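# Set cartridge tracking force with counterweight and gauge

## Task

Adjust the tonearm counterweight so that the newly fitted cartridge tracks at the force given in its data sheet (manual point 7: 1.6 to 2.0 grams), using the stylus force gauge standing on the mat, and finish with the tonearm clamped in its rest and nothing moving. The job fails if at any time the robot touches the stylus; the stylus or the front of the cartridge is pushed hard; the stylus comes down on or strikes anything quickly; the stylus or cartridge contacts the mat, the platter or any fixed part of the player; the counterweight is rotated while the stylus or cartridge sits on the gauge; or anything is knocked off the table. A result that only stays right because a gripper is holding it at the end does not count.

## Robot and tools

Robot: two arms, left_arm and right_arm, facing each other across a table. Each has a parallel gripper whose fingers point along its own +x axis and close along its y axis. The reported gripper position is the midpoint between the finger pads, 3 to 4 cm short of the tips.

Scene frame (used in results): origin at the table centre, +z up, table top at z = +0.020 m, left_arm's base on the +y side. The names left and right do not match image sides. Positions are in metres, orientation as quaternion wxyz, plus linear (m/s) and angular (rad/s) velocities. Printed positions can be slightly off, more at long reach.

Record player facts from its manual: turning the counterweight counterclockwise, viewed from the player's front, adds 3 grams of force per turn. Its scale ring (0 to 3 grams, read at the line on the stub) rotates with it and has not been zeroed, so do not trust it. The clamp opens by pressing its short outer tail and closes by pushing the hook back over the tube. The cue lever raises the lift bar when pushed back and lowers it gently when pushed forward. The gauge reads the load on its tongue up to 5.00 grams and goes blank beyond that; lowering the arm onto it with the cue lever is always gentle enough. A valid reading needs the stylus on the tongue, the lift bar clear of the tube, and no gripper touching tonearm or gauge. When unclamped in the rest, the tube's nose rises if the force is negative; a gripper on the counterweight can also lift a free tube. Never turn the counterweight while the stylus sits on the gauge: lift it first.

execute_actions(actions): a list of actions run one after another. Each action is a table of up to 15 rows, one row per 1/30 s step; if shorter, the last row repeats to fill 15 steps. Every row is a single list of 14 numbers in [-1, 1], always covering both arms: dx, dy, dz, rx, ry, rz, opening for left_arm, then the same seven for right_arm. The first six of each arm are an offset from that gripper's measured pose at the start of the action (for the first action of a call, the last reported pose), expressed in the gripper's own axes; every row counts from that start, not from the previous row. Scale: 1.0 equals 0.6 m of travel or 180 degrees; rx, ry, rz form one rotation vector. Opening is absolute, not an offset: +1 is fully open (0.088 m), empty fingers meet near -0.80, and values below that down to -1 close no further. Closing fully takes at least about 0.5 s. An empty list just returns state and images.

move(target, speed, blocking): target is one 14-number row laid out as above, offsets from the pose in the latest result that reported one, in gripper axes, same scale. Both grippers travel straight lines that finish together, taking 0.5 to 10 s; longer paths are cut off at 10 s. speed is the path top speed in m/s, 0.002 to 0.5 (default 0.25), with rotation capped at twice that in rad/s. Openings are sent at the start. Paths ignore obstacles and the other arm; grippers can lag, stray and overshoot speed, especially near full reach. Faster touches and targets set deeper past contact push harder. The result adds a move: line giving the ending (done, off_target, moving, held, fault) and limits (paced: pose clipped; held: steps blocked, after which the arm may jump fast), plus each gripper's distance from its target. With blocking=false the result comes after 0.5 s; further actions or moves are refused until wait or stop shows the move has ended.

wait(seconds): 0 to 10 s, arms hold their last command; a running move continues and the wait ends early when it finishes.

stop(): brakes a running move; it needs braking room, more at speed; fingers keep moving.

zoom_image(camera, region): camera is cam_high, cam_left_wrist or cam_right_wrist (each 504x504); region is [x0, y0, x1, y1] in pixels from the top-left, at most 504 by 504.

show_instructions(): shows the reference pictures. finished_scene(scene): ends the scene with the given number, irreversibly; only call it once the goal holds on its own.

Control notes: each step the commanded pose is limited to 70 mm and 16 degrees from the measured pose; position wins over orientation if both cannot be met. After an action the arm continues only up to its last clipped pose, so far targets need more actions. Hand target lines show where the controller is heading. Friction may leave a gripper short or tilted and can swallow tiny moves; check pose after each move and correct tilt. To keep an arm still, send it the offset back to its desired pose in the first call of a reply and zeros afterwards.

Gripping: grip_measured uses the opening scale; command clearly below it to hold, lower for a firmer squeeze (about 34 N per pad max). Readings may be off by about 1 mm. Fast closing can press too hard.

Avoid: arms colliding or pressing each other; joint torques reaching limits (waist 18, shoulder 22.3, elbow 22.2, wrist pitch 5.86, wrist yaw 5.84, wrist roll 5.48 N m), which freezes that arm for 10 s; holding loads long enough to overheat motors (warning from 50 °C, forced hold at 95 °C, possible power-off); drops, slips, slams and hard pushes. Joint ranges (rad): waist -3.054 to 3.054, shoulder 0.000 to 3.142, elbow 0.000 to 2.356, wrist pitch -1.571 to 1.571, wrist yaw -1.571 to 1.571, wrist roll -3.142 to 3.142. A pose unreachable line means the clearance check altered that arm's command.

Each tool is called after "Emit:" by a JSON object that holds its "method" and its "body".

Reference images:

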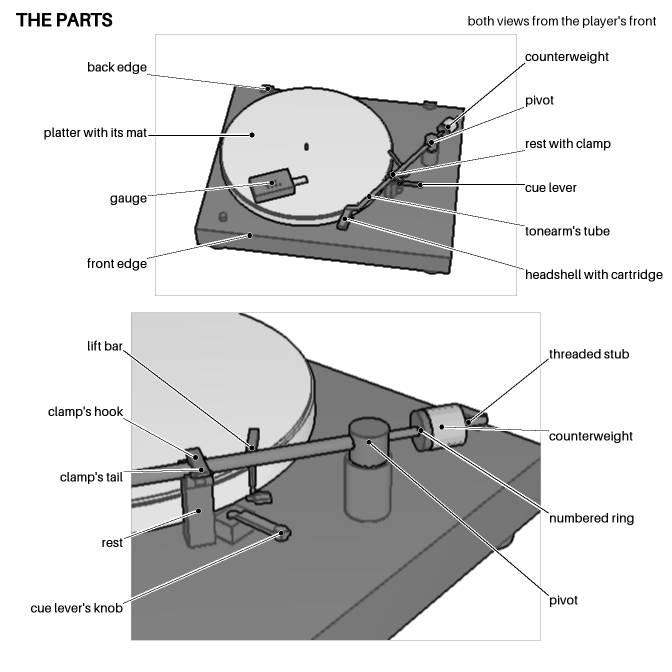

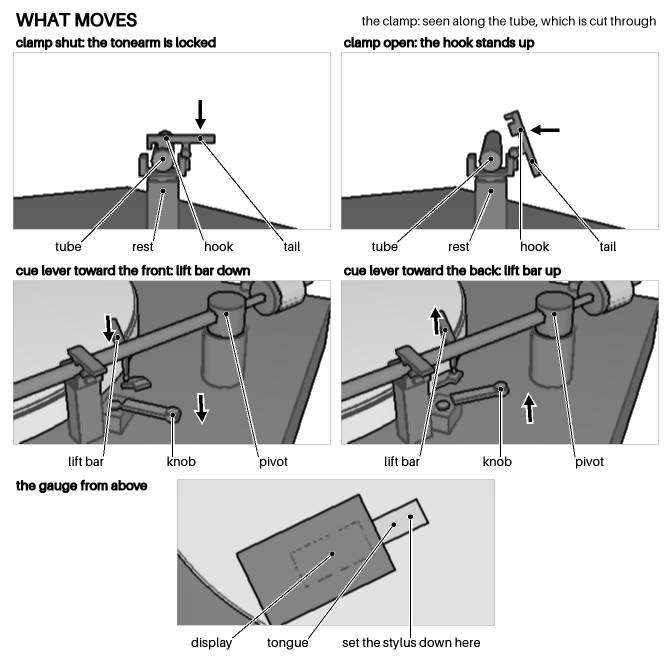

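## Session

Emit:
{"method": "execute_actions", "body": {"actions": []}}

Scene clock: 0.00 s.
left_arm: end_effector_position=(-0.0621, +0.3161, +0.2727) grip_measured=+0.840 end_effector_quat_wxyz=(+0.243, +0.690, +0.191, -0.655) end_effector_velocity=(+0.001, +0.002, -0.000) end_effector_angular_velocity=(+0.001, -0.009, +0.015) | right_arm: end_effector_position=(-0.0240, -0.0997, +0.3950) grip_measured=+0.835 end_effector_quat_wxyz=(+0.246, +0.799, +0.545, -0.056) end_effector_velocity=(+0.000, +0.000, +0.001) end_effector_angular_velocity=(+0.010, +0.009, +0.002)
Joint positions: left_arm=[-0.367  1.388  1.213 -1.381 -0.087  0.45   0.08 ] | right_arm=[ 0.649  1.627  1.509 -0.29   0.451  2.964  0.08 ]
Joint velocities: left_arm=[-0.007 -0.002 -0.002 -0.007 -0.007 -0.022  0.   ] | right_arm=[-0.002 -0.002 -0.002  0.007 -0.007  0.007 -0.   ]
Joint torques (N m, as the arm reports them, + toward a larger angle): no reading
Heat: left arm: hottest shoulder 21 °C (+0.0 °C/min); right arm: hottest elbow 22 °C (+0.0 °C/min).
Hand target (left_arm): -0.062, +0.316, +0.273; +0.243, +0.690, +0.191, -0.655
Hand target (right_arm): -0.024, -0.100, +0.395; +0.246, +0.799, +0.545, -0.056

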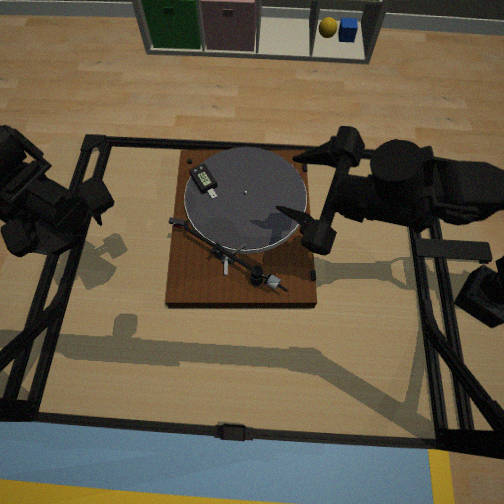

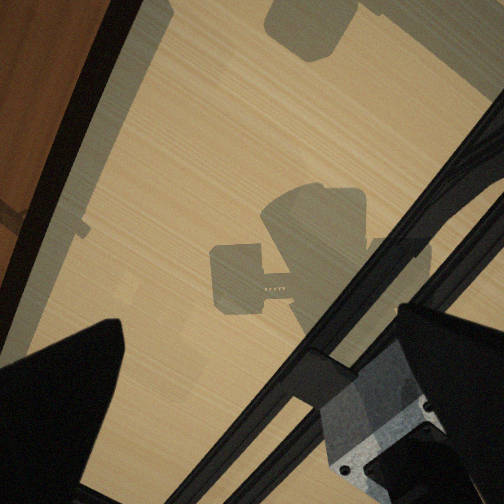

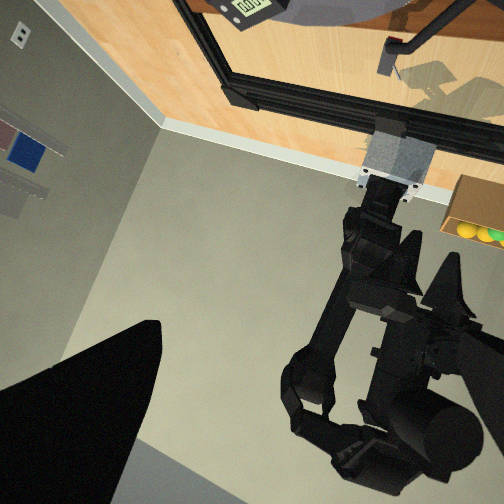

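Emit:
{"method": "zoom_image", "body": {"camera": "cam_high", "region": [155, 140, 325, 310]}}

Region (155, 140, 325, 310) of cam_high's 504x504 image, scaled by 2.965, with more detail than that image has.

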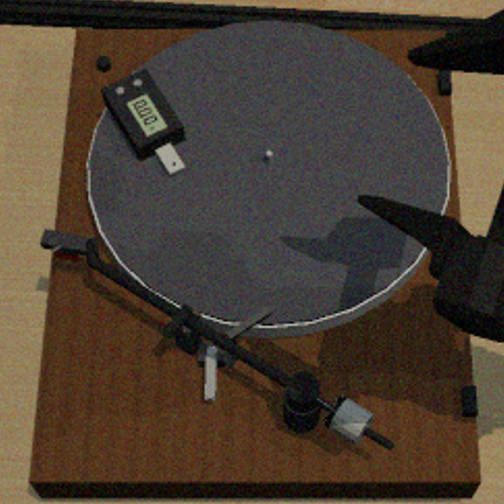

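Emit:
{"method": "move", "body": {"target": [-0.025,0.28,0.173,-0.302,0,0,1,-0.25,0,0,-0.9,0,0,1], "speed": 0.5}}

Scene clock: 7.13 s.
left_arm: end_effector_position=(-0.0499, +0.1232, +0.3001) grip_measured=+1.000 end_effector_quat_wxyz=(+0.534, +0.498, +0.461, -0.504) end_effector_velocity=(+0.000, +0.001, +0.002) end_effector_angular_velocity=(-0.001, -0.006, +0.020) | right_arm: end_effector_position=(-0.0836, -0.2240, +0.4477) grip_measured=+0.998 end_effector_quat_wxyz=(+0.829, -0.115, +0.143, +0.529) end_effector_velocity=(-0.001, -0.001, +0.000) end_effector_angular_velocity=(-0.006, -0.004, +0.012)
Joint positions: left_arm=[-0.109  2.101  2.163 -1.573 -0.084 -0.23   0.088] | right_arm=[ 0.929  1.276  1.441 -0.653  0.705  0.29   0.088]
Joint velocities: left_arm=[-0.002 -0.002  0.002 -0.007 -0.007 -0.022  0.   ] | right_arm=[ 0.002 -0.002  0.002 -0.007 -0.007 -0.007  0.   ]
Joint torques (N m, as the arm reports them, + toward a larger angle): left_arm=[ 0.25 -9.1   5.96  0.46  0.13 -0.18] | right_arm=[ 0.52 -4.85  6.26  1.46  0.35 -0.19]
Heat: left arm: hottest shoulder 21 °C (+0.0 °C/min); right arm: hottest elbow 23 °C (+8.4 °C/min).
Hand target (left_arm): -0.050, +0.121, +0.299; +0.535, +0.495, +0.465, -0.502
Hand target (right_arm): -0.084, -0.226, +0.448; +0.828, -0.118, +0.140, +0.530
Off the commanded pose (left_arm): 0.003 m, 1 deg.
Off the commanded pose (right_arm): 0.003 m, 0 deg.
joint sent to its limit (left arm) — the command would take joint 4 (wrist pitch) past its lower limit, so that joint was sent only as far as its limit.
move: done

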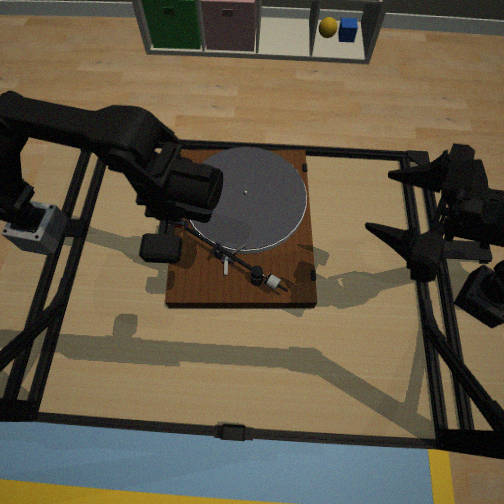

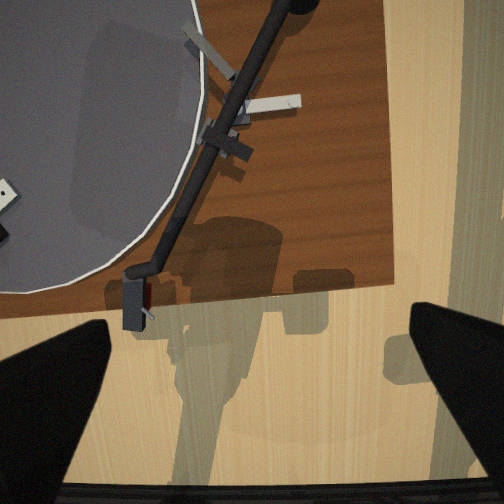

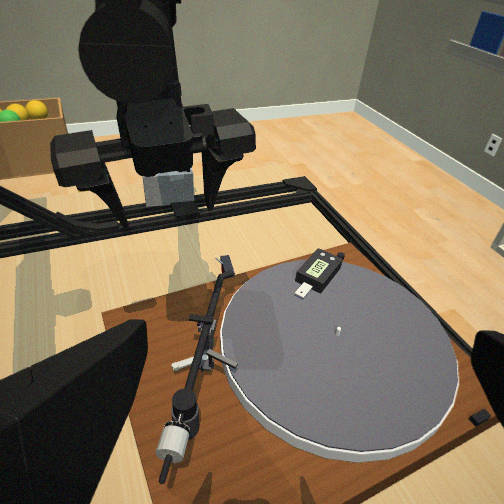

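Emit:
{"method": "move", "body": {"target": [0.139,0.005,0.062,0,0,0,-0.85,0.188,0.177,-0.382,0.01,-0.117,-0.026,1], "speed": 0.3}}

Scene clock: 13.30 s.
left_arm: end_effector_position=(-0.0431, +0.0784, +0.2272) grip_measured=-0.792 end_effector_quat_wxyz=(+0.539, +0.493, +0.458, -0.507) end_effector_velocity=(-0.002, -0.001, +0.000) end_effector_angular_velocity=(-0.007, +0.011, +0.019) | right_arm: end_effector_position=(-0.1604, -0.1630, +0.1962) grip_measured=+0.998 end_effector_quat_wxyz=(+0.864, -0.000, -0.006, +0.504) end_effector_velocity=(-0.002, +0.001, +0.002) end_effector_angular_velocity=(+0.005, -0.019, +0.019)
Joint positions: left_arm=[-0.071  2.228  2.07  -1.332 -0.084 -0.196  0.   ] | right_arm=[ 1.14   2.042  0.716  1.346  1.049 -0.024  0.088]
Joint velocities: left_arm=[-0.002 -0.002 -0.002  0.007  0.007 -0.022 -0.   ] | right_arm=[-0.002  0.007 -0.002  0.037 -0.022 -0.037  0.   ]
Joint torques (N m, as the arm reports them, + toward a larger angle): left_arm=[  0.23 -10.53   3.92   0.86   0.04   0.15] | right_arm=[ 0.08 -5.76  3.84  1.8  -0.01 -0.17]
Heat: left arm: hottest shoulder 23 °C (+9.0 °C/min); right arm: hottest elbow 23 °C (+4.5 °C/min).
Hand target (left_arm): -0.042, +0.079, +0.220; +0.534, +0.498, +0.461, -0.504
Hand target (right_arm): -0.161, -0.163, +0.191; +0.863, -0.009, -0.008, +0.505
Off the commanded pose (left_arm): 0.007 m, 1 deg.
Off the commanded pose (right_arm): 0.007 m, 1 deg.
move: done

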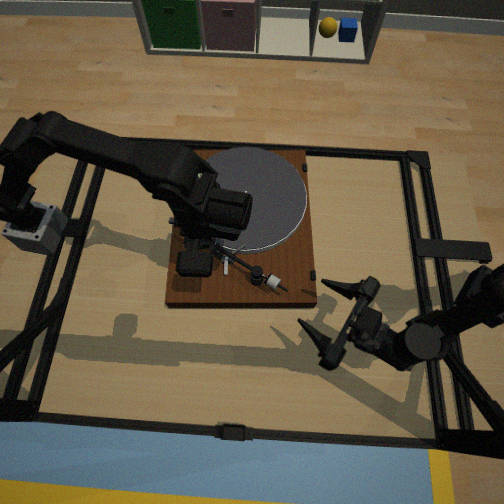

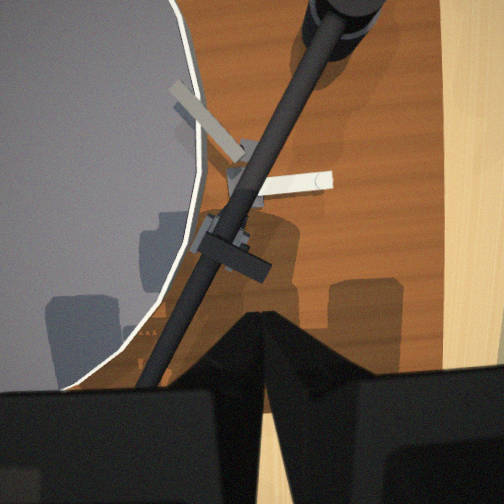

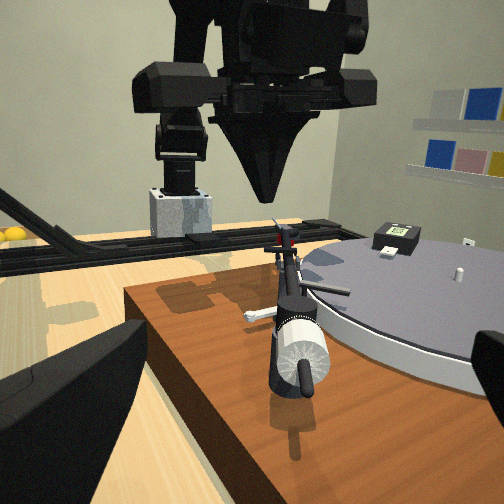

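Emit:
{"method": "move", "body": {"target": [0.045,0,-0.002,0,0,0,-0.85,0,0,0,0,0,0,1], "speed": 0.1}}

Emit:
{"method": "zoom_image", "body": {"camera": "cam_right_wrist", "region": [220, 190, 380, 350]}}

Scene clock: 14.83 s.
left_arm: end_effector_position=(-0.0431, +0.0749, +0.2045) grip_measured=-0.792 end_effector_quat_wxyz=(+0.542, +0.488, +0.456, -0.510) end_effector_velocity=(+0.001, +0.003, -0.001) end_effector_angular_velocity=(+0.012, -0.012, -0.024) | right_arm: end_effector_position=(-0.1604, -0.1630, +0.1963) grip_measured=+0.998 end_effector_quat_wxyz=(+0.864, -0.000, -0.007, +0.504) end_effector_velocity=(+0.000, +0.002, -0.001) end_effector_angular_velocity=(-0.018, -0.016, +0.015)
Joint positions: left_arm=[-0.07   2.228  1.979 -1.23  -0.084 -0.196  0.   ] | right_arm=[ 1.14   2.043  0.716  1.35   1.049 -0.026  0.088]
Joint velocities: left_arm=[-0.002 -0.002 -0.007 -0.007 -0.007  0.022 -0.   ] | right_arm=[-0.007 -0.007 -0.002 -0.022 -0.022 -0.007  0.   ]
Joint torques (N m, as the arm reports them, + toward a larger angle): left_arm=[  0.21 -11.66   3.69   0.87  -0.07   0.11] | right_arm=[-0.02 -7.07  3.88  1.31  0.    0.08]
Heat: left arm: hottest shoulder 24 °C (+12.1 °C/min); right arm: hottest elbow 24 °C (+8.1 °C/min).
Hand target (left_arm): -0.042, +0.077, +0.200; +0.539, +0.492, +0.458, -0.507
Hand target (right_arm): -0.160, -0.163, +0.196; +0.864, -0.000, -0.006, +0.504
Off the commanded pose (left_arm): 0.005 m, 1 deg.
Off the commanded pose (right_arm): 0.000 m, 0 deg.
move: done

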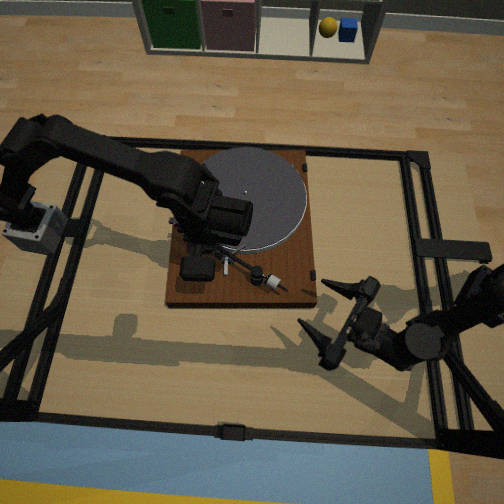

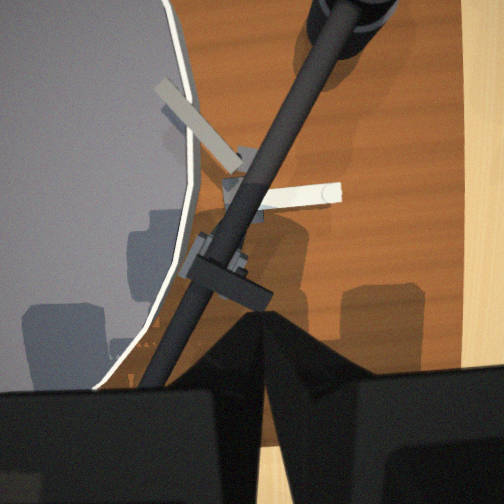

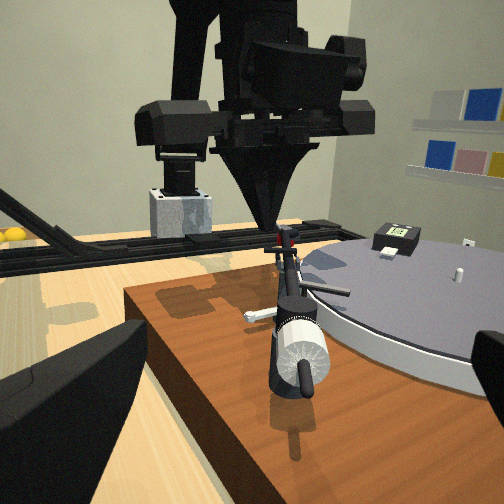

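Region (220, 190, 380, 350) of cam_right_wrist's 504x504 image, scaled by 3.150, with more detail than that image has.

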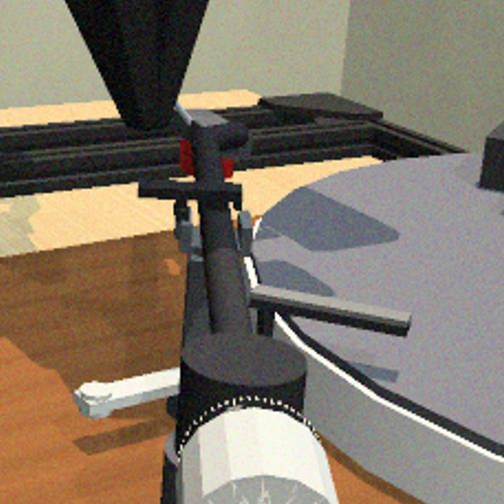

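Emit:
{"method": "execute_actions", "body": {"actions": [[[0.01,-0.011,-0.004,0,0,0,-0.85,0,0,0,0,0,0,1]],[[0.01,0,0,0,0,0,-0.85,0,0,0,0,0,0,1],[0.015,0,0,0,0,0,-0.85,0,0,0,0,0,0,1],[0.02,0,0,0,0,0,-0.85,0,0,0,0,0,0,1]]]}}

Emit:
{"method": "zoom_image", "body": {"camera": "cam_right_wrist", "region": [220, 190, 380, 350]}}

Scene clock: 17.23 s.
left_arm: end_effector_position=(-0.0500, +0.0710, +0.1957) grip_measured=-0.792 end_effector_quat_wxyz=(+0.545, +0.481, +0.450, -0.518) end_effector_velocity=(-0.000, +0.000, -0.001) end_effector_angular_velocity=(-0.005, -0.004, +0.020) | right_arm: end_effector_position=(-0.1604, -0.1630, +0.1963) grip_measured=+0.998 end_effector_quat_wxyz=(+0.864, -0.000, -0.007, +0.504) end_effector_velocity=(+0.001, -0.001, -0.006) end_effector_angular_velocity=(-0.038, -0.035, +0.005)
Joint positions: left_arm=[-0.083  2.228  1.942 -1.168 -0.084 -0.205  0.   ] | right_arm=[ 1.14   2.043  0.716  1.35   1.049 -0.026  0.088]
Joint velocities: left_arm=[-0.002 -0.002 -0.007  0.007 -0.007 -0.022 -0.   ] | right_arm=[-0.002  0.002 -0.007 -0.022 -0.007 -0.022 -0.   ]
Joint torques (N m, as the arm reports them, + toward a larger angle): left_arm=[  0.2  -10.93   3.6    0.95  -0.07   0.05] | right_arm=[-0.02 -6.93  3.89  1.61  0.   -0.01]
Heat: left arm: hottest shoulder 24 °C (+10.4 °C/min); right arm: hottest elbow 24 °C (+7.0 °C/min).
Hand target (left_arm): -0.049, +0.073, +0.189; +0.542, +0.487, +0.454, -0.513
Hand target (right_arm): -0.160, -0.163, +0.196; +0.864, -0.000, -0.007, +0.504
Off the commanded pose (left_arm): 0.007 m, 1 deg.
Off the commanded pose (right_arm): 0.000 m, 0 deg.

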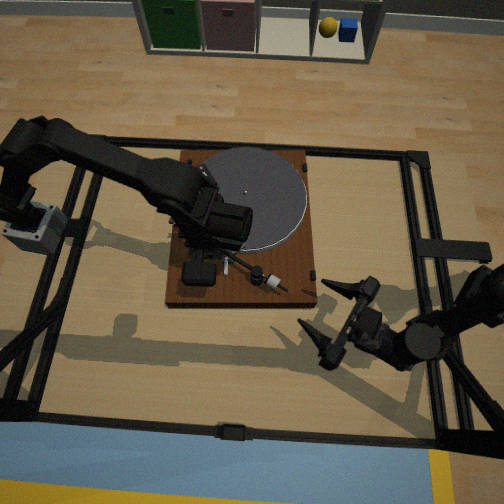

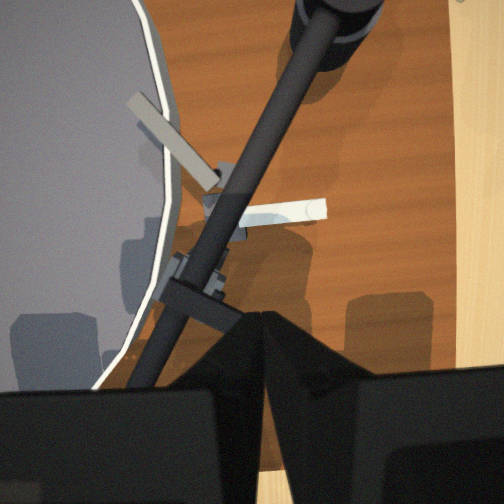

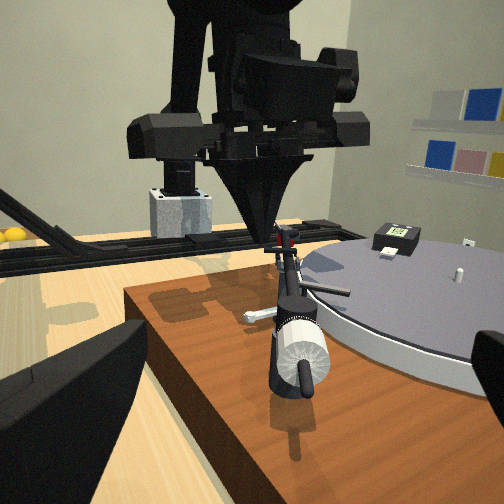

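Region (220, 190, 380, 350) of cam_right_wrist's 504x504 image, scaled by 3.150, with more detail than that image has.

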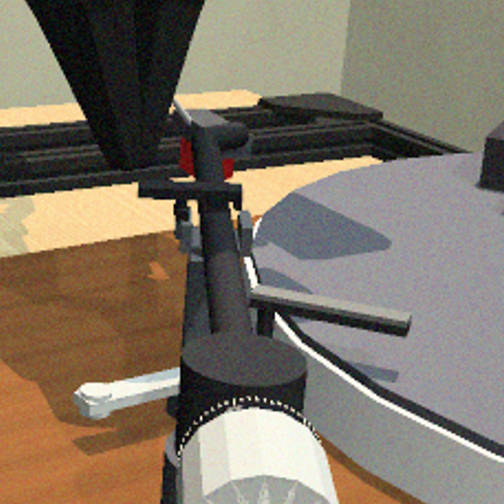

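Emit:
{"method": "move", "body": {"target": [0.035,0,-0.008,0,0.005,0,-0.85,0,0,0,0,0,0,1], "speed": 0.03}}

Emit:
{"method": "zoom_image", "body": {"camera": "cam_right_wrist", "region": [220, 190, 380, 350]}}

Scene clock: 18.80 s.
left_arm: end_effector_position=(-0.0517, +0.0707, +0.1841) grip_measured=-0.792 end_effector_quat_wxyz=(+0.545, +0.479, +0.450, -0.521) end_effector_velocity=(-0.002, -0.001, +0.001) end_effector_angular_velocity=(-0.010, -0.003, +0.015) | right_arm: end_effector_position=(-0.1604, -0.1630, +0.1963) grip_measured=+0.998 end_effector_quat_wxyz=(+0.864, -0.000, -0.007, +0.504) end_effector_velocity=(+0.002, -0.001, -0.003) end_effector_angular_velocity=(-0.015, -0.005, -0.010)
Joint positions: left_arm=[-0.085  2.228  1.896 -1.115 -0.081 -0.205  0.   ] | right_arm=[ 1.14   2.043  0.716  1.35   1.049 -0.026  0.088]
Joint velocities: left_arm=[-0.007 -0.002 -0.002  0.007 -0.007 -0.022 -0.   ] | right_arm=[-0.002 -0.002 -0.002 -0.022  0.007  0.007 -0.   ]
Joint torques (N m, as the arm reports them, + toward a larger angle): left_arm=[  0.41 -10.3    3.32   1.25  -0.1    0.03] | right_arm=[-0.03 -6.94  3.89  1.61  0.   -0.01]
Heat: left arm: hottest shoulder 25 °C (+12.8 °C/min); right arm: hottest elbow 24 °C (+6.4 °C/min).
Hand target (left_arm): -0.049, +0.073, +0.174; +0.542, +0.485, +0.455, -0.514
Hand target (right_arm): -0.160, -0.163, +0.196; +0.864, -0.000, -0.007, +0.504
Off the commanded pose (left_arm): 0.011 m, 1 deg.
Off the commanded pose (right_arm): 0.000 m, 0 deg.
move: off_target (left_arm)

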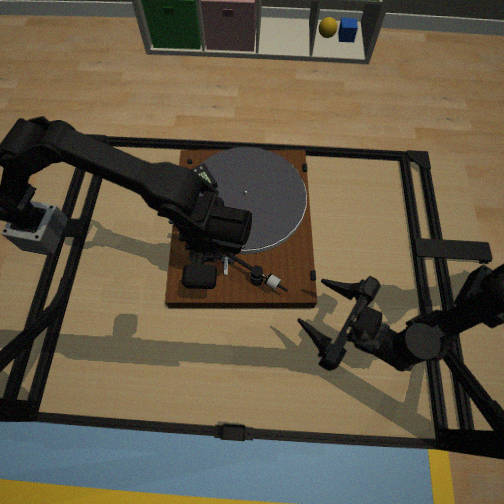

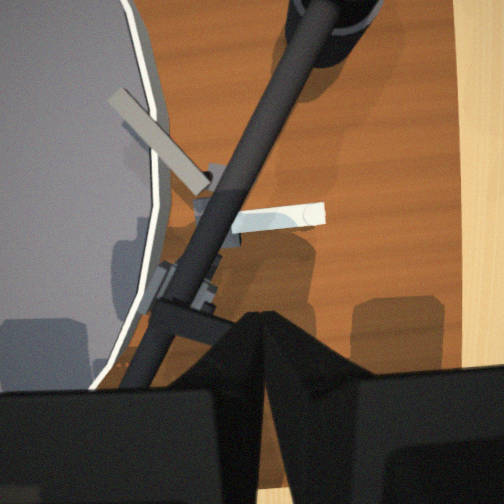

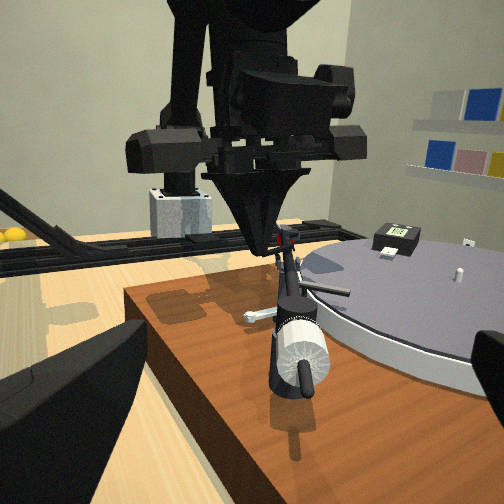

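Region (220, 190, 380, 350) of cam_right_wrist's 504x504 image, scaled by 3.150, with more detail than that image has.

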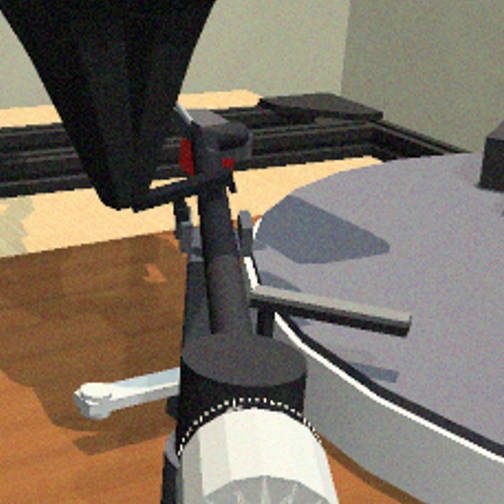

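Emit:
{"method": "move", "body": {"target": [0.028,0.004,-0.008,0,0.005,0,-0.85,0,0,0,0,0,0,1], "speed": 0.03}}

Emit:
{"method": "zoom_image", "body": {"camera": "cam_right_wrist", "region": [220, 190, 380, 350]}}

Scene clock: 19.93 s.
left_arm: end_effector_position=(-0.0533, +0.0701, +0.1761) grip_measured=-0.792 end_effector_quat_wxyz=(+0.543, +0.474, +0.451, -0.526) end_effector_velocity=(+0.002, -0.000, -0.001) end_effector_angular_velocity=(-0.007, -0.022, -0.007) | right_arm: end_effector_position=(-0.1604, -0.1630, +0.1963) grip_measured=+0.998 end_effector_quat_wxyz=(+0.864, -0.000, -0.007, +0.504) end_effector_velocity=(+0.002, -0.001, +0.001) end_effector_angular_velocity=(-0.005, -0.015, -0.010)
Joint positions: left_arm=[-0.085  2.228  1.863 -1.074 -0.07  -0.205  0.   ] | right_arm=[ 1.14   2.043  0.716  1.35   1.049 -0.026  0.088]
Joint velocities: left_arm=[-0.002 -0.002 -0.007  0.007 -0.022  0.007 -0.   ] | right_arm=[-0.002 -0.002 -0.002  0.007  0.007 -0.022 -0.   ]
Joint torques (N m, as the arm reports them, + toward a larger angle): left_arm=[  0.57 -10.63   3.15   0.99  -0.34   0.15] | right_arm=[-0.02 -6.93  3.89  1.61  0.01 -0.01]
Heat: left arm: hottest shoulder 25 °C (+12.0 °C/min); right arm: hottest elbow 24 °C (+6.0 °C/min).
Hand target (left_arm): -0.048, +0.073, +0.167; +0.541, +0.483, +0.454, -0.517
Hand target (right_arm): -0.160, -0.163, +0.196; +0.864, -0.000, -0.007, +0.504
Off the commanded pose (left_arm): 0.011 m, 1 deg.
Off the commanded pose (right_arm): 0.000 m, 0 deg.
move: off_target (left_arm)

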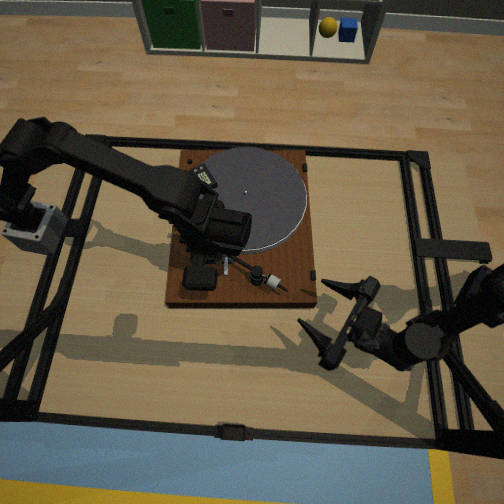

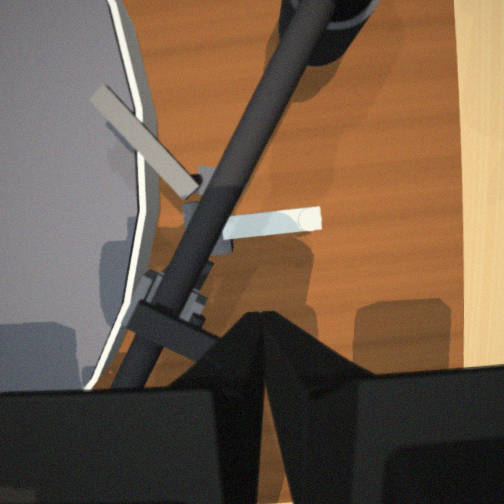

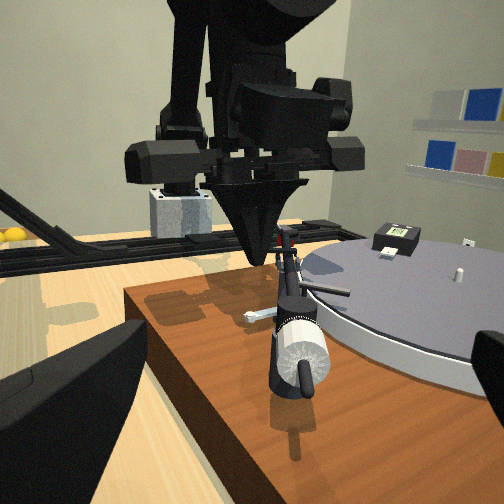

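Region (220, 190, 380, 350) of cam_right_wrist's 504x504 image, scaled by 3.150, with more detail than that image has.

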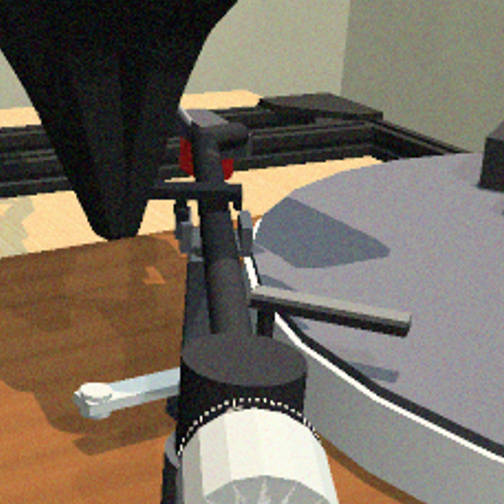

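Emit:
{"method": "execute_actions", "body": {"actions": [[[-0.015,-0.002,0.002,0,0,0,-0.85,0.005,0,-0.015,0,0,0,0.4],[-0.03,-0.002,0.004,0,0,0,-0.85,0.01,0,-0.03,0,0,0,0.4],[-0.04,-0.002,0.005,0,0,0,-0.85,0.02,-0.005,-0.04,0,0,0,0.4],[-0.05,-0.002,0.007,0,0,0,-0.85,0.03,-0.01,-0.05,0,0,0,0.4]],[[0,0.01,-0.008,0,0,0,-0.85,0.01,0,-0.02,0,0,0,0.4],[0,0.02,-0.016,0,0,0,-0.85,0.02,0,-0.04,0,0,0,0.4],[0,0.02,-0.016,0,0,0,-0.85,0.03,0,-0.05,0,0,0,0.4]]]}}

Scene clock: 23.87 s.
left_arm: end_effector_position=(-0.0426, +0.0801, +0.1962) grip_measured=-0.792 end_effector_quat_wxyz=(+0.539, +0.481, +0.456, -0.520) end_effector_velocity=(-0.002, +0.001, +0.004) end_effector_angular_velocity=(-0.014, -0.004, +0.001) | right_arm: end_effector_position=(-0.1381, -0.1370, +0.1466) grip_measured=+0.400 end_effector_quat_wxyz=(+0.864, +0.007, -0.006, +0.504) end_effector_velocity=(-0.001, +0.003, +0.001) end_effector_angular_velocity=(+0.000, -0.014, +0.004)
Joint positions: left_arm=[-0.065  2.187  1.879 -1.151 -0.067 -0.187  0.   ] | right_arm=[ 1.044  2.28   0.784  1.527  0.953 -0.02   0.059]
Joint velocities: left_arm=[-0.007 -0.017 -0.012  0.007 -0.007 -0.007 -0.   ] | right_arm=[-0.002  0.007  0.012  0.007 -0.007 -0.022  0.   ]
Joint torques (N m, as the arm reports them, + toward a larger angle): left_arm=[  0.06 -13.22   3.65   0.94   0.05   0.17] | right_arm=[-0.3  -5.9   3.54  1.8  -0.08  0.02]
Heat: left arm: hottest shoulder 26 °C (+12.6 °C/min); right arm: hottest elbow 24 °C (+5.0 °C/min).
Hand target (left_arm): -0.042, +0.082, +0.199; +0.538, +0.480, +0.455, -0.522
Hand target (right_arm): -0.138, -0.136, +0.142; +0.864, +0.004, -0.006, +0.504
Off the commanded pose (left_arm): 0.004 m, 0 deg.
Off the commanded pose (right_arm): 0.005 m, 0 deg.

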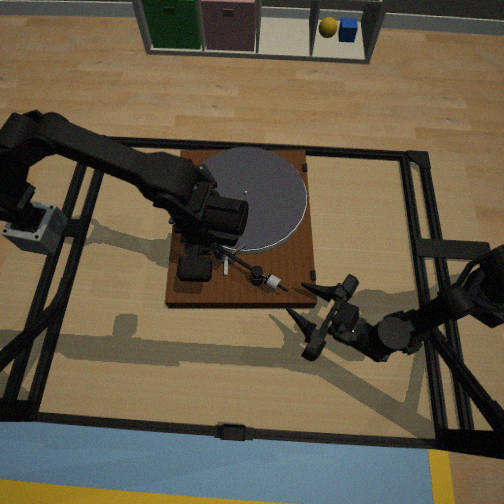

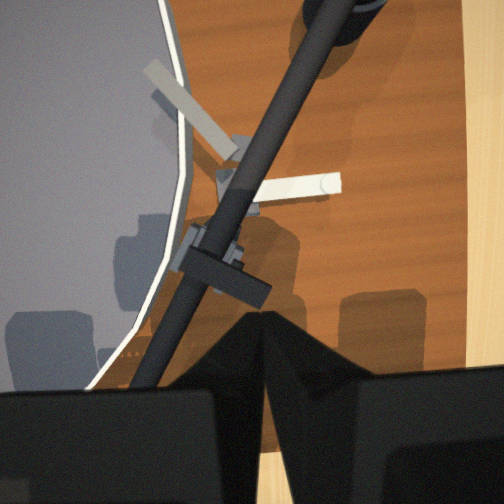

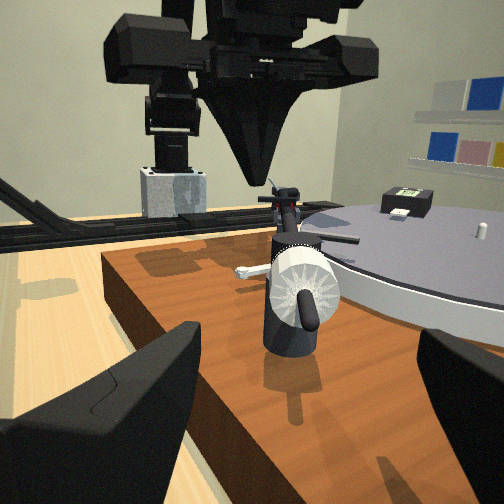

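Emit:
{"method": "move", "body": {"target": [0.005,0,0.01,0,0,0,-0.85,0.075,-0.003,-0.015,0,0,0,0.4], "speed": 0.1}}

Scene clock: 25.57 s.
left_arm: end_effector_position=(-0.0432, +0.0764, +0.1956) grip_measured=-0.792 end_effector_quat_wxyz=(+0.540, +0.480, +0.456, -0.520) end_effector_velocity=(+0.001, +0.005, -0.000) end_effector_angular_velocity=(+0.020, -0.010, +0.006) | right_arm: end_effector_position=(-0.1154, -0.1000, +0.1446) grip_measured=+0.400 end_effector_quat_wxyz=(+0.864, +0.011, -0.009, +0.504) end_effector_velocity=(-0.000, +0.002, -0.000) end_effector_angular_velocity=(-0.006, -0.007, +0.005)
Joint positions: left_arm=[-0.065  2.202  1.901 -1.157 -0.067 -0.187  0.   ] | right_arm=[ 0.944  2.334  0.902  1.472  0.853 -0.02   0.059]
Joint velocities: left_arm=[-0.002 -0.002 -0.002 -0.022 -0.007 -0.007 -0.   ] | right_arm=[-0.002  0.002  0.007 -0.007 -0.007 -0.007 -0.001]
Joint torques (N m, as the arm reports them, + toward a larger angle): left_arm=[  0.22 -10.2    6.39   0.54  -0.05   0.06] | right_arm=[-0.31 -6.58  4.2   1.4  -0.08  0.19]
Heat: left arm: hottest shoulder 27 °C (+14.1 °C/min); right arm: hottest elbow 24 °C (+4.7 °C/min).
Hand target (left_arm): -0.042, +0.074, +0.194; +0.539, +0.481, +0.456, -0.519
Hand target (right_arm): -0.115, -0.099, +0.138; +0.864, +0.007, -0.006, +0.504
Off the commanded pose (left_arm): 0.003 m, 0 deg.
Off the commanded pose (right_arm): 0.006 m, 1 deg.
move: done

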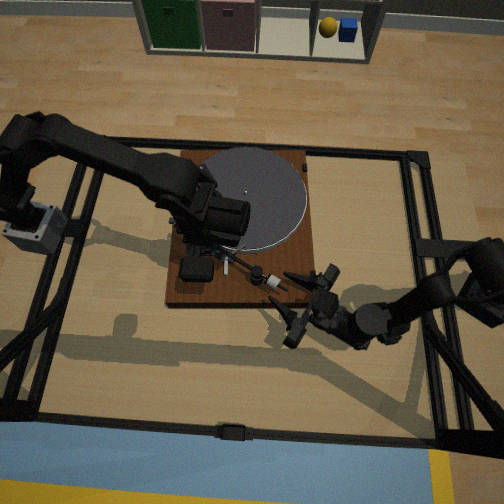

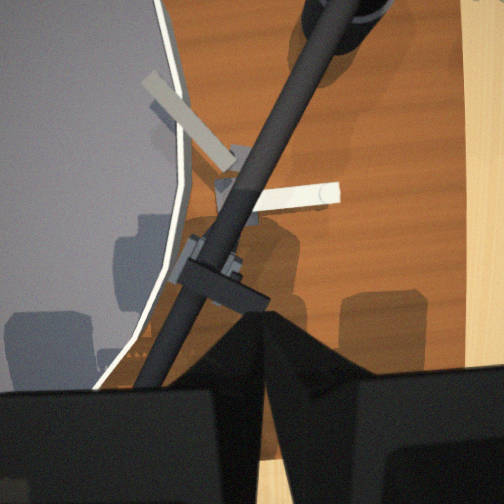

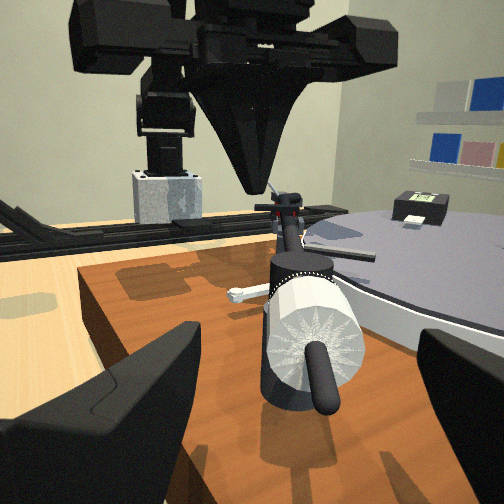

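Emit:
{"method": "execute_actions", "body": {"actions": [[[0,0,0,0,0,0,-0.85,0.01,-0.002,-0.008,0,0.005,0,0.2],[0,0,0,0,0,0,-0.85,0.024,-0.003,-0.013,0,0.01,0,0.2]],[[0,0,0,0,0,0,-0.85,0,0,0,0.04,0,0,0.2],[0,0,0,0,0,0,-0.85,0,0,0,0.08,0,0,0.2],[0,0,0,0,0,0,-0.85,0,0,0,0.12,0,0,0.2],[0,0,0,0,0,0,-0.85,0,0,0,0.16,0,0,0.2],[0,0,0,0,0,0,-0.85,0,0,0,0.2,0,0,0.2]]]}}

Emit:
{"method": "zoom_image", "body": {"camera": "cam_high", "region": [230, 240, 370, 360]}}

Scene clock: 27.53 s.
left_arm: end_effector_position=(-0.0433, +0.0763, +0.1957) grip_measured=-0.792 end_effector_quat_wxyz=(+0.540, +0.480, +0.456, -0.520) end_effector_velocity=(+0.001, +0.003, +0.001) end_effector_angular_velocity=(+0.008, +0.007, +0.009) | right_arm: end_effector_position=(-0.0828, -0.0999, +0.1676) grip_measured=+0.200 end_effector_quat_wxyz=(+0.856, +0.257, +0.103, +0.437) end_effector_velocity=(+0.015, -0.008, +0.010) end_effector_angular_velocity=(+0.103, +0.207, +0.004)
Joint positions: left_arm=[-0.065  2.202  1.902 -1.157 -0.067 -0.187  0.   ] | right_arm=[0.891 2.277 0.915 1.441 0.925 0.496 0.049]
Joint velocities: left_arm=[ 0.002 -0.007 -0.007 -0.007  0.007 -0.007  0.   ] | right_arm=[-0.032 -0.1   -0.061 -0.11  -0.022  0.286 -0.   ]
Joint torques (N m, as the arm reports them, + toward a larger angle): left_arm=[  0.03 -11.7    4.88   0.73  -0.07  -0.03] | right_arm=[ 2.88 -1.89  5.11  0.27 -2.68  3.71]
Heat: left arm: hottest shoulder 27 °C (+13.1 °C/min); right arm: hottest elbow 24 °C (+4.4 °C/min).
Hand target (left_arm): -0.043, +0.076, +0.196; +0.540, +0.480, +0.456, -0.520
Hand target (right_arm): -0.107, -0.093, +0.141; +0.823, +0.270, +0.154, +0.475
Off the commanded pose (left_arm): 0.000 m, 0 deg.
Off the commanded pose (right_arm): 0.037 m, 9 deg.

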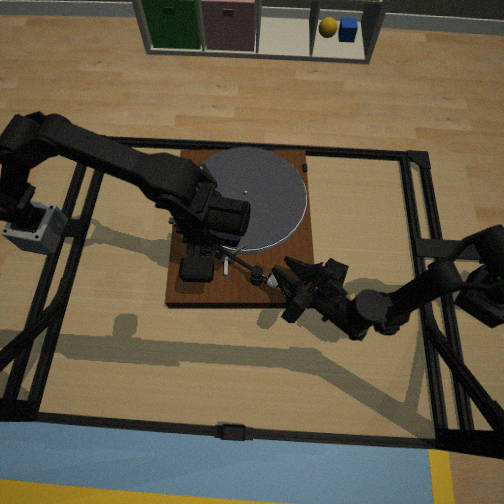

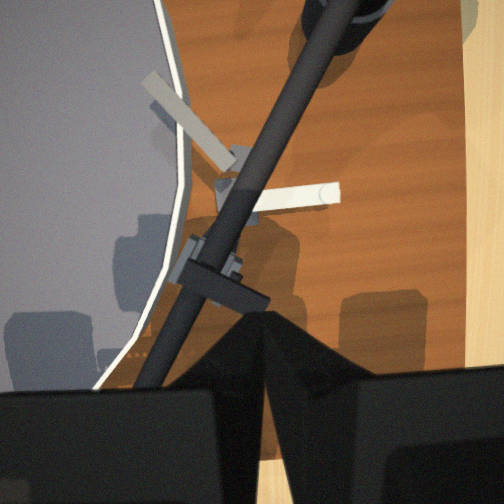

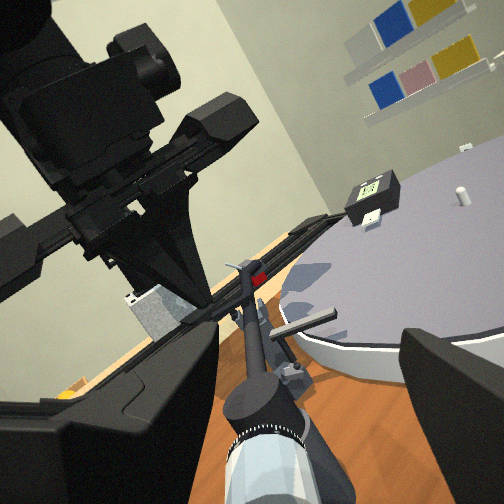

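Region (230, 240, 370, 360) of cam_high's 504x504 image, scaled by 3.600, with more detail than that image has; it fills the top 432 rows of this view, and the rest is white.

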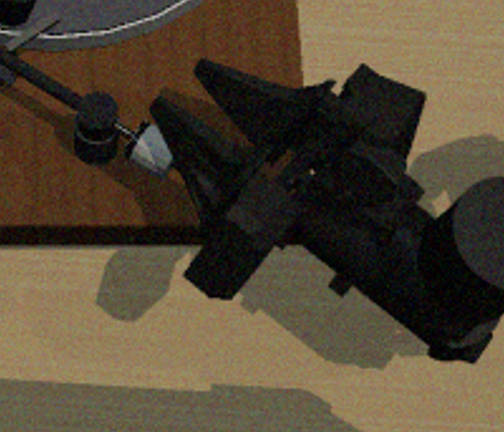

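Collided with the plinth/hinge. Relieve.

Emit:
{"method": "move", "body": {"target": [0,0,0,0,0,0,-0.85,-0.03,0.02,0.04,-0.17,0,0,0.2], "speed": 0.3}}

Scene clock: 29.33 s.
left_arm: end_effector_position=(-0.0433, +0.0763, +0.1957) grip_measured=-0.792 end_effector_quat_wxyz=(+0.540, +0.480, +0.456, -0.520) end_effector_velocity=(-0.004, +0.003, +0.000) end_effector_angular_velocity=(+0.009, +0.005, -0.015) | right_arm: end_effector_position=(-0.0916, -0.1147, +0.1923) grip_measured=+0.200 end_effector_quat_wxyz=(+0.893, +0.027, -0.014, +0.448) end_effector_velocity=(+0.001, -0.001, +0.000) end_effector_angular_velocity=(-0.020, -0.021, +0.004)
Joint positions: left_arm=[-0.065  2.202  1.902 -1.157 -0.067 -0.187  0.   ] | right_arm=[ 0.926  2.166  0.857  1.395  0.961 -0.036  0.049]
Joint velocities: left_arm=[-0.007 -0.002 -0.002 -0.007  0.007  0.007 -0.   ] | right_arm=[-0.002 -0.007 -0.007 -0.007 -0.007 -0.022 -0.   ]
Joint torques (N m, as the arm reports them, + toward a larger angle): left_arm=[ -0.01 -11.72   4.91   0.72  -0.06  -0.02] | right_arm=[ 0.3  -8.68  2.94  1.44  0.06 -0.29]
Heat: left arm: hottest shoulder 28 °C (+14.3 °C/min); right arm: hottest elbow 24 °C (+4.1 °C/min).
Hand target (left_arm): -0.043, +0.076, +0.196; +0.540, +0.480, +0.456, -0.520
Hand target (right_arm): -0.092, -0.117, +0.193; +0.893, +0.022, -0.016, +0.449
Off the commanded pose (left_arm): 0.000 m, 0 deg.
Off the commanded pose (right_arm): 0.003 m, 1 deg.
move: done

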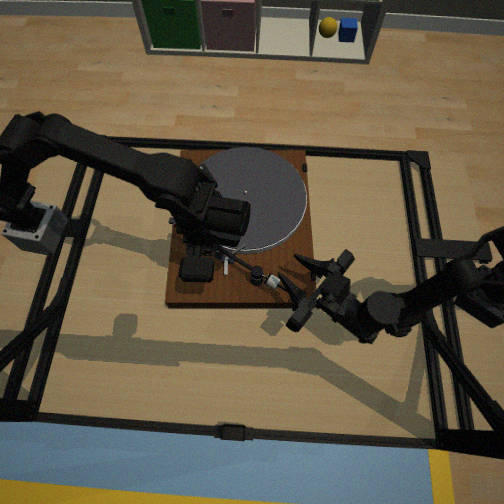

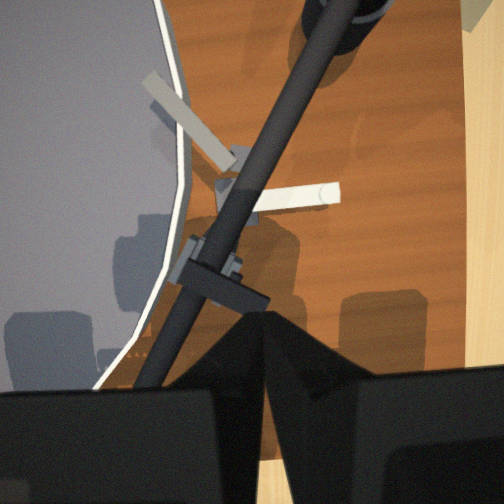

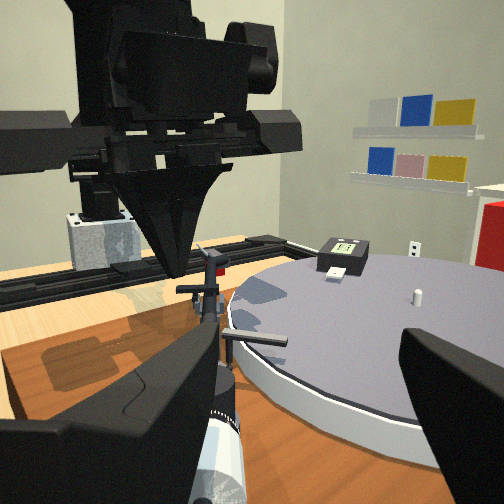

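Emit:
{"method": "move", "body": {"target": [-0.005,0,-0.021,0,-0.111,0,-0.85,0.013,0.047,0.03,-0.031,0.35,0.031,0.2], "speed": 0.4}}

Scene clock: 34.50 s.
left_arm: end_effector_position=(-0.0435, +0.0864, +0.1956) grip_measured=-0.792 end_effector_quat_wxyz=(+0.610, +0.380, +0.360, -0.595) end_effector_velocity=(+0.001, +0.003, -0.002) end_effector_angular_velocity=(+0.011, -0.012, -0.006) | right_arm: end_effector_position=(-0.1107, -0.0944, +0.2167) grip_measured=+0.200 end_effector_quat_wxyz=(+0.748, -0.251, +0.427, +0.441) end_effector_velocity=(-0.004, -0.001, +0.002) end_effector_angular_velocity=(-0.013, +0.015, +0.018)
Joint positions: left_arm=[-0.092  1.902  1.367 -0.583 -0.133 -0.187  0.   ] | right_arm=[ 0.794  2.041  1.766 -0.869  0.33   0.623  0.049]
Joint velocities: left_arm=[-0.002 -0.002 -0.007 -0.007 -0.007  0.007  0.   ] | right_arm=[ 0.002  0.002  0.017 -0.022 -0.022 -0.007  0.   ]
Joint torques (N m, as the arm reports them, + toward a larger angle): left_arm=[ -0.23 -11.13   3.84   1.51  -0.31   0.1 ] | right_arm=[-0.32 -7.34  7.41  0.81  0.15  0.22]
Heat: left arm: hottest shoulder 29 °C (+13.9 °C/min); right arm: hottest elbow 24 °C (+3.5 °C/min).
Hand target (left_arm): -0.043, +0.089, +0.197; +0.611, +0.382, +0.356, -0.595
Hand target (right_arm): -0.110, -0.093, +0.211; +0.747, -0.253, +0.432, +0.436
Off the commanded pose (left_arm): 0.003 m, 1 deg.
Off the commanded pose (right_arm): 0.005 m, 1 deg.
move: done

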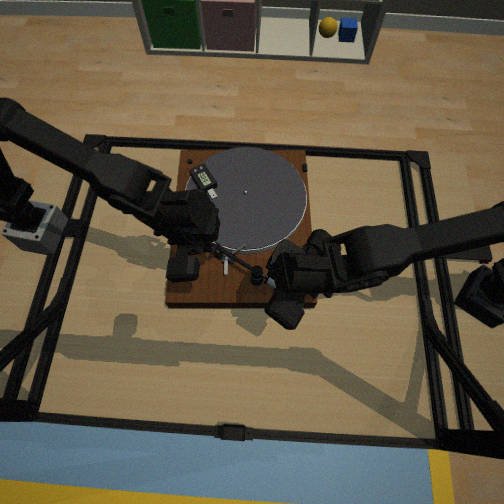

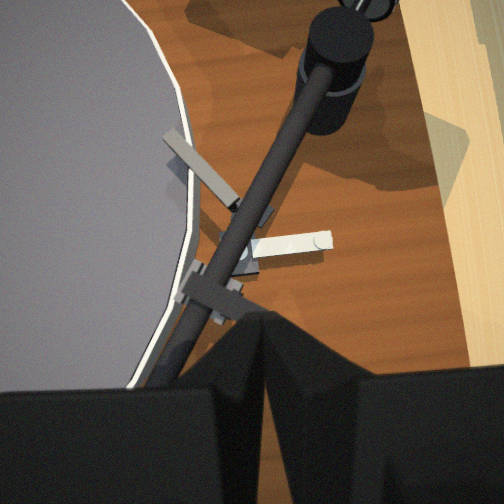

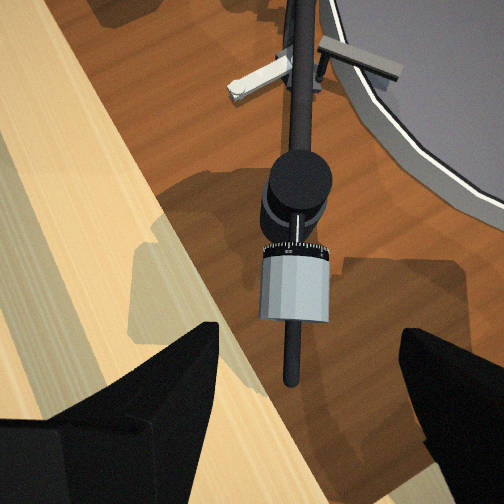

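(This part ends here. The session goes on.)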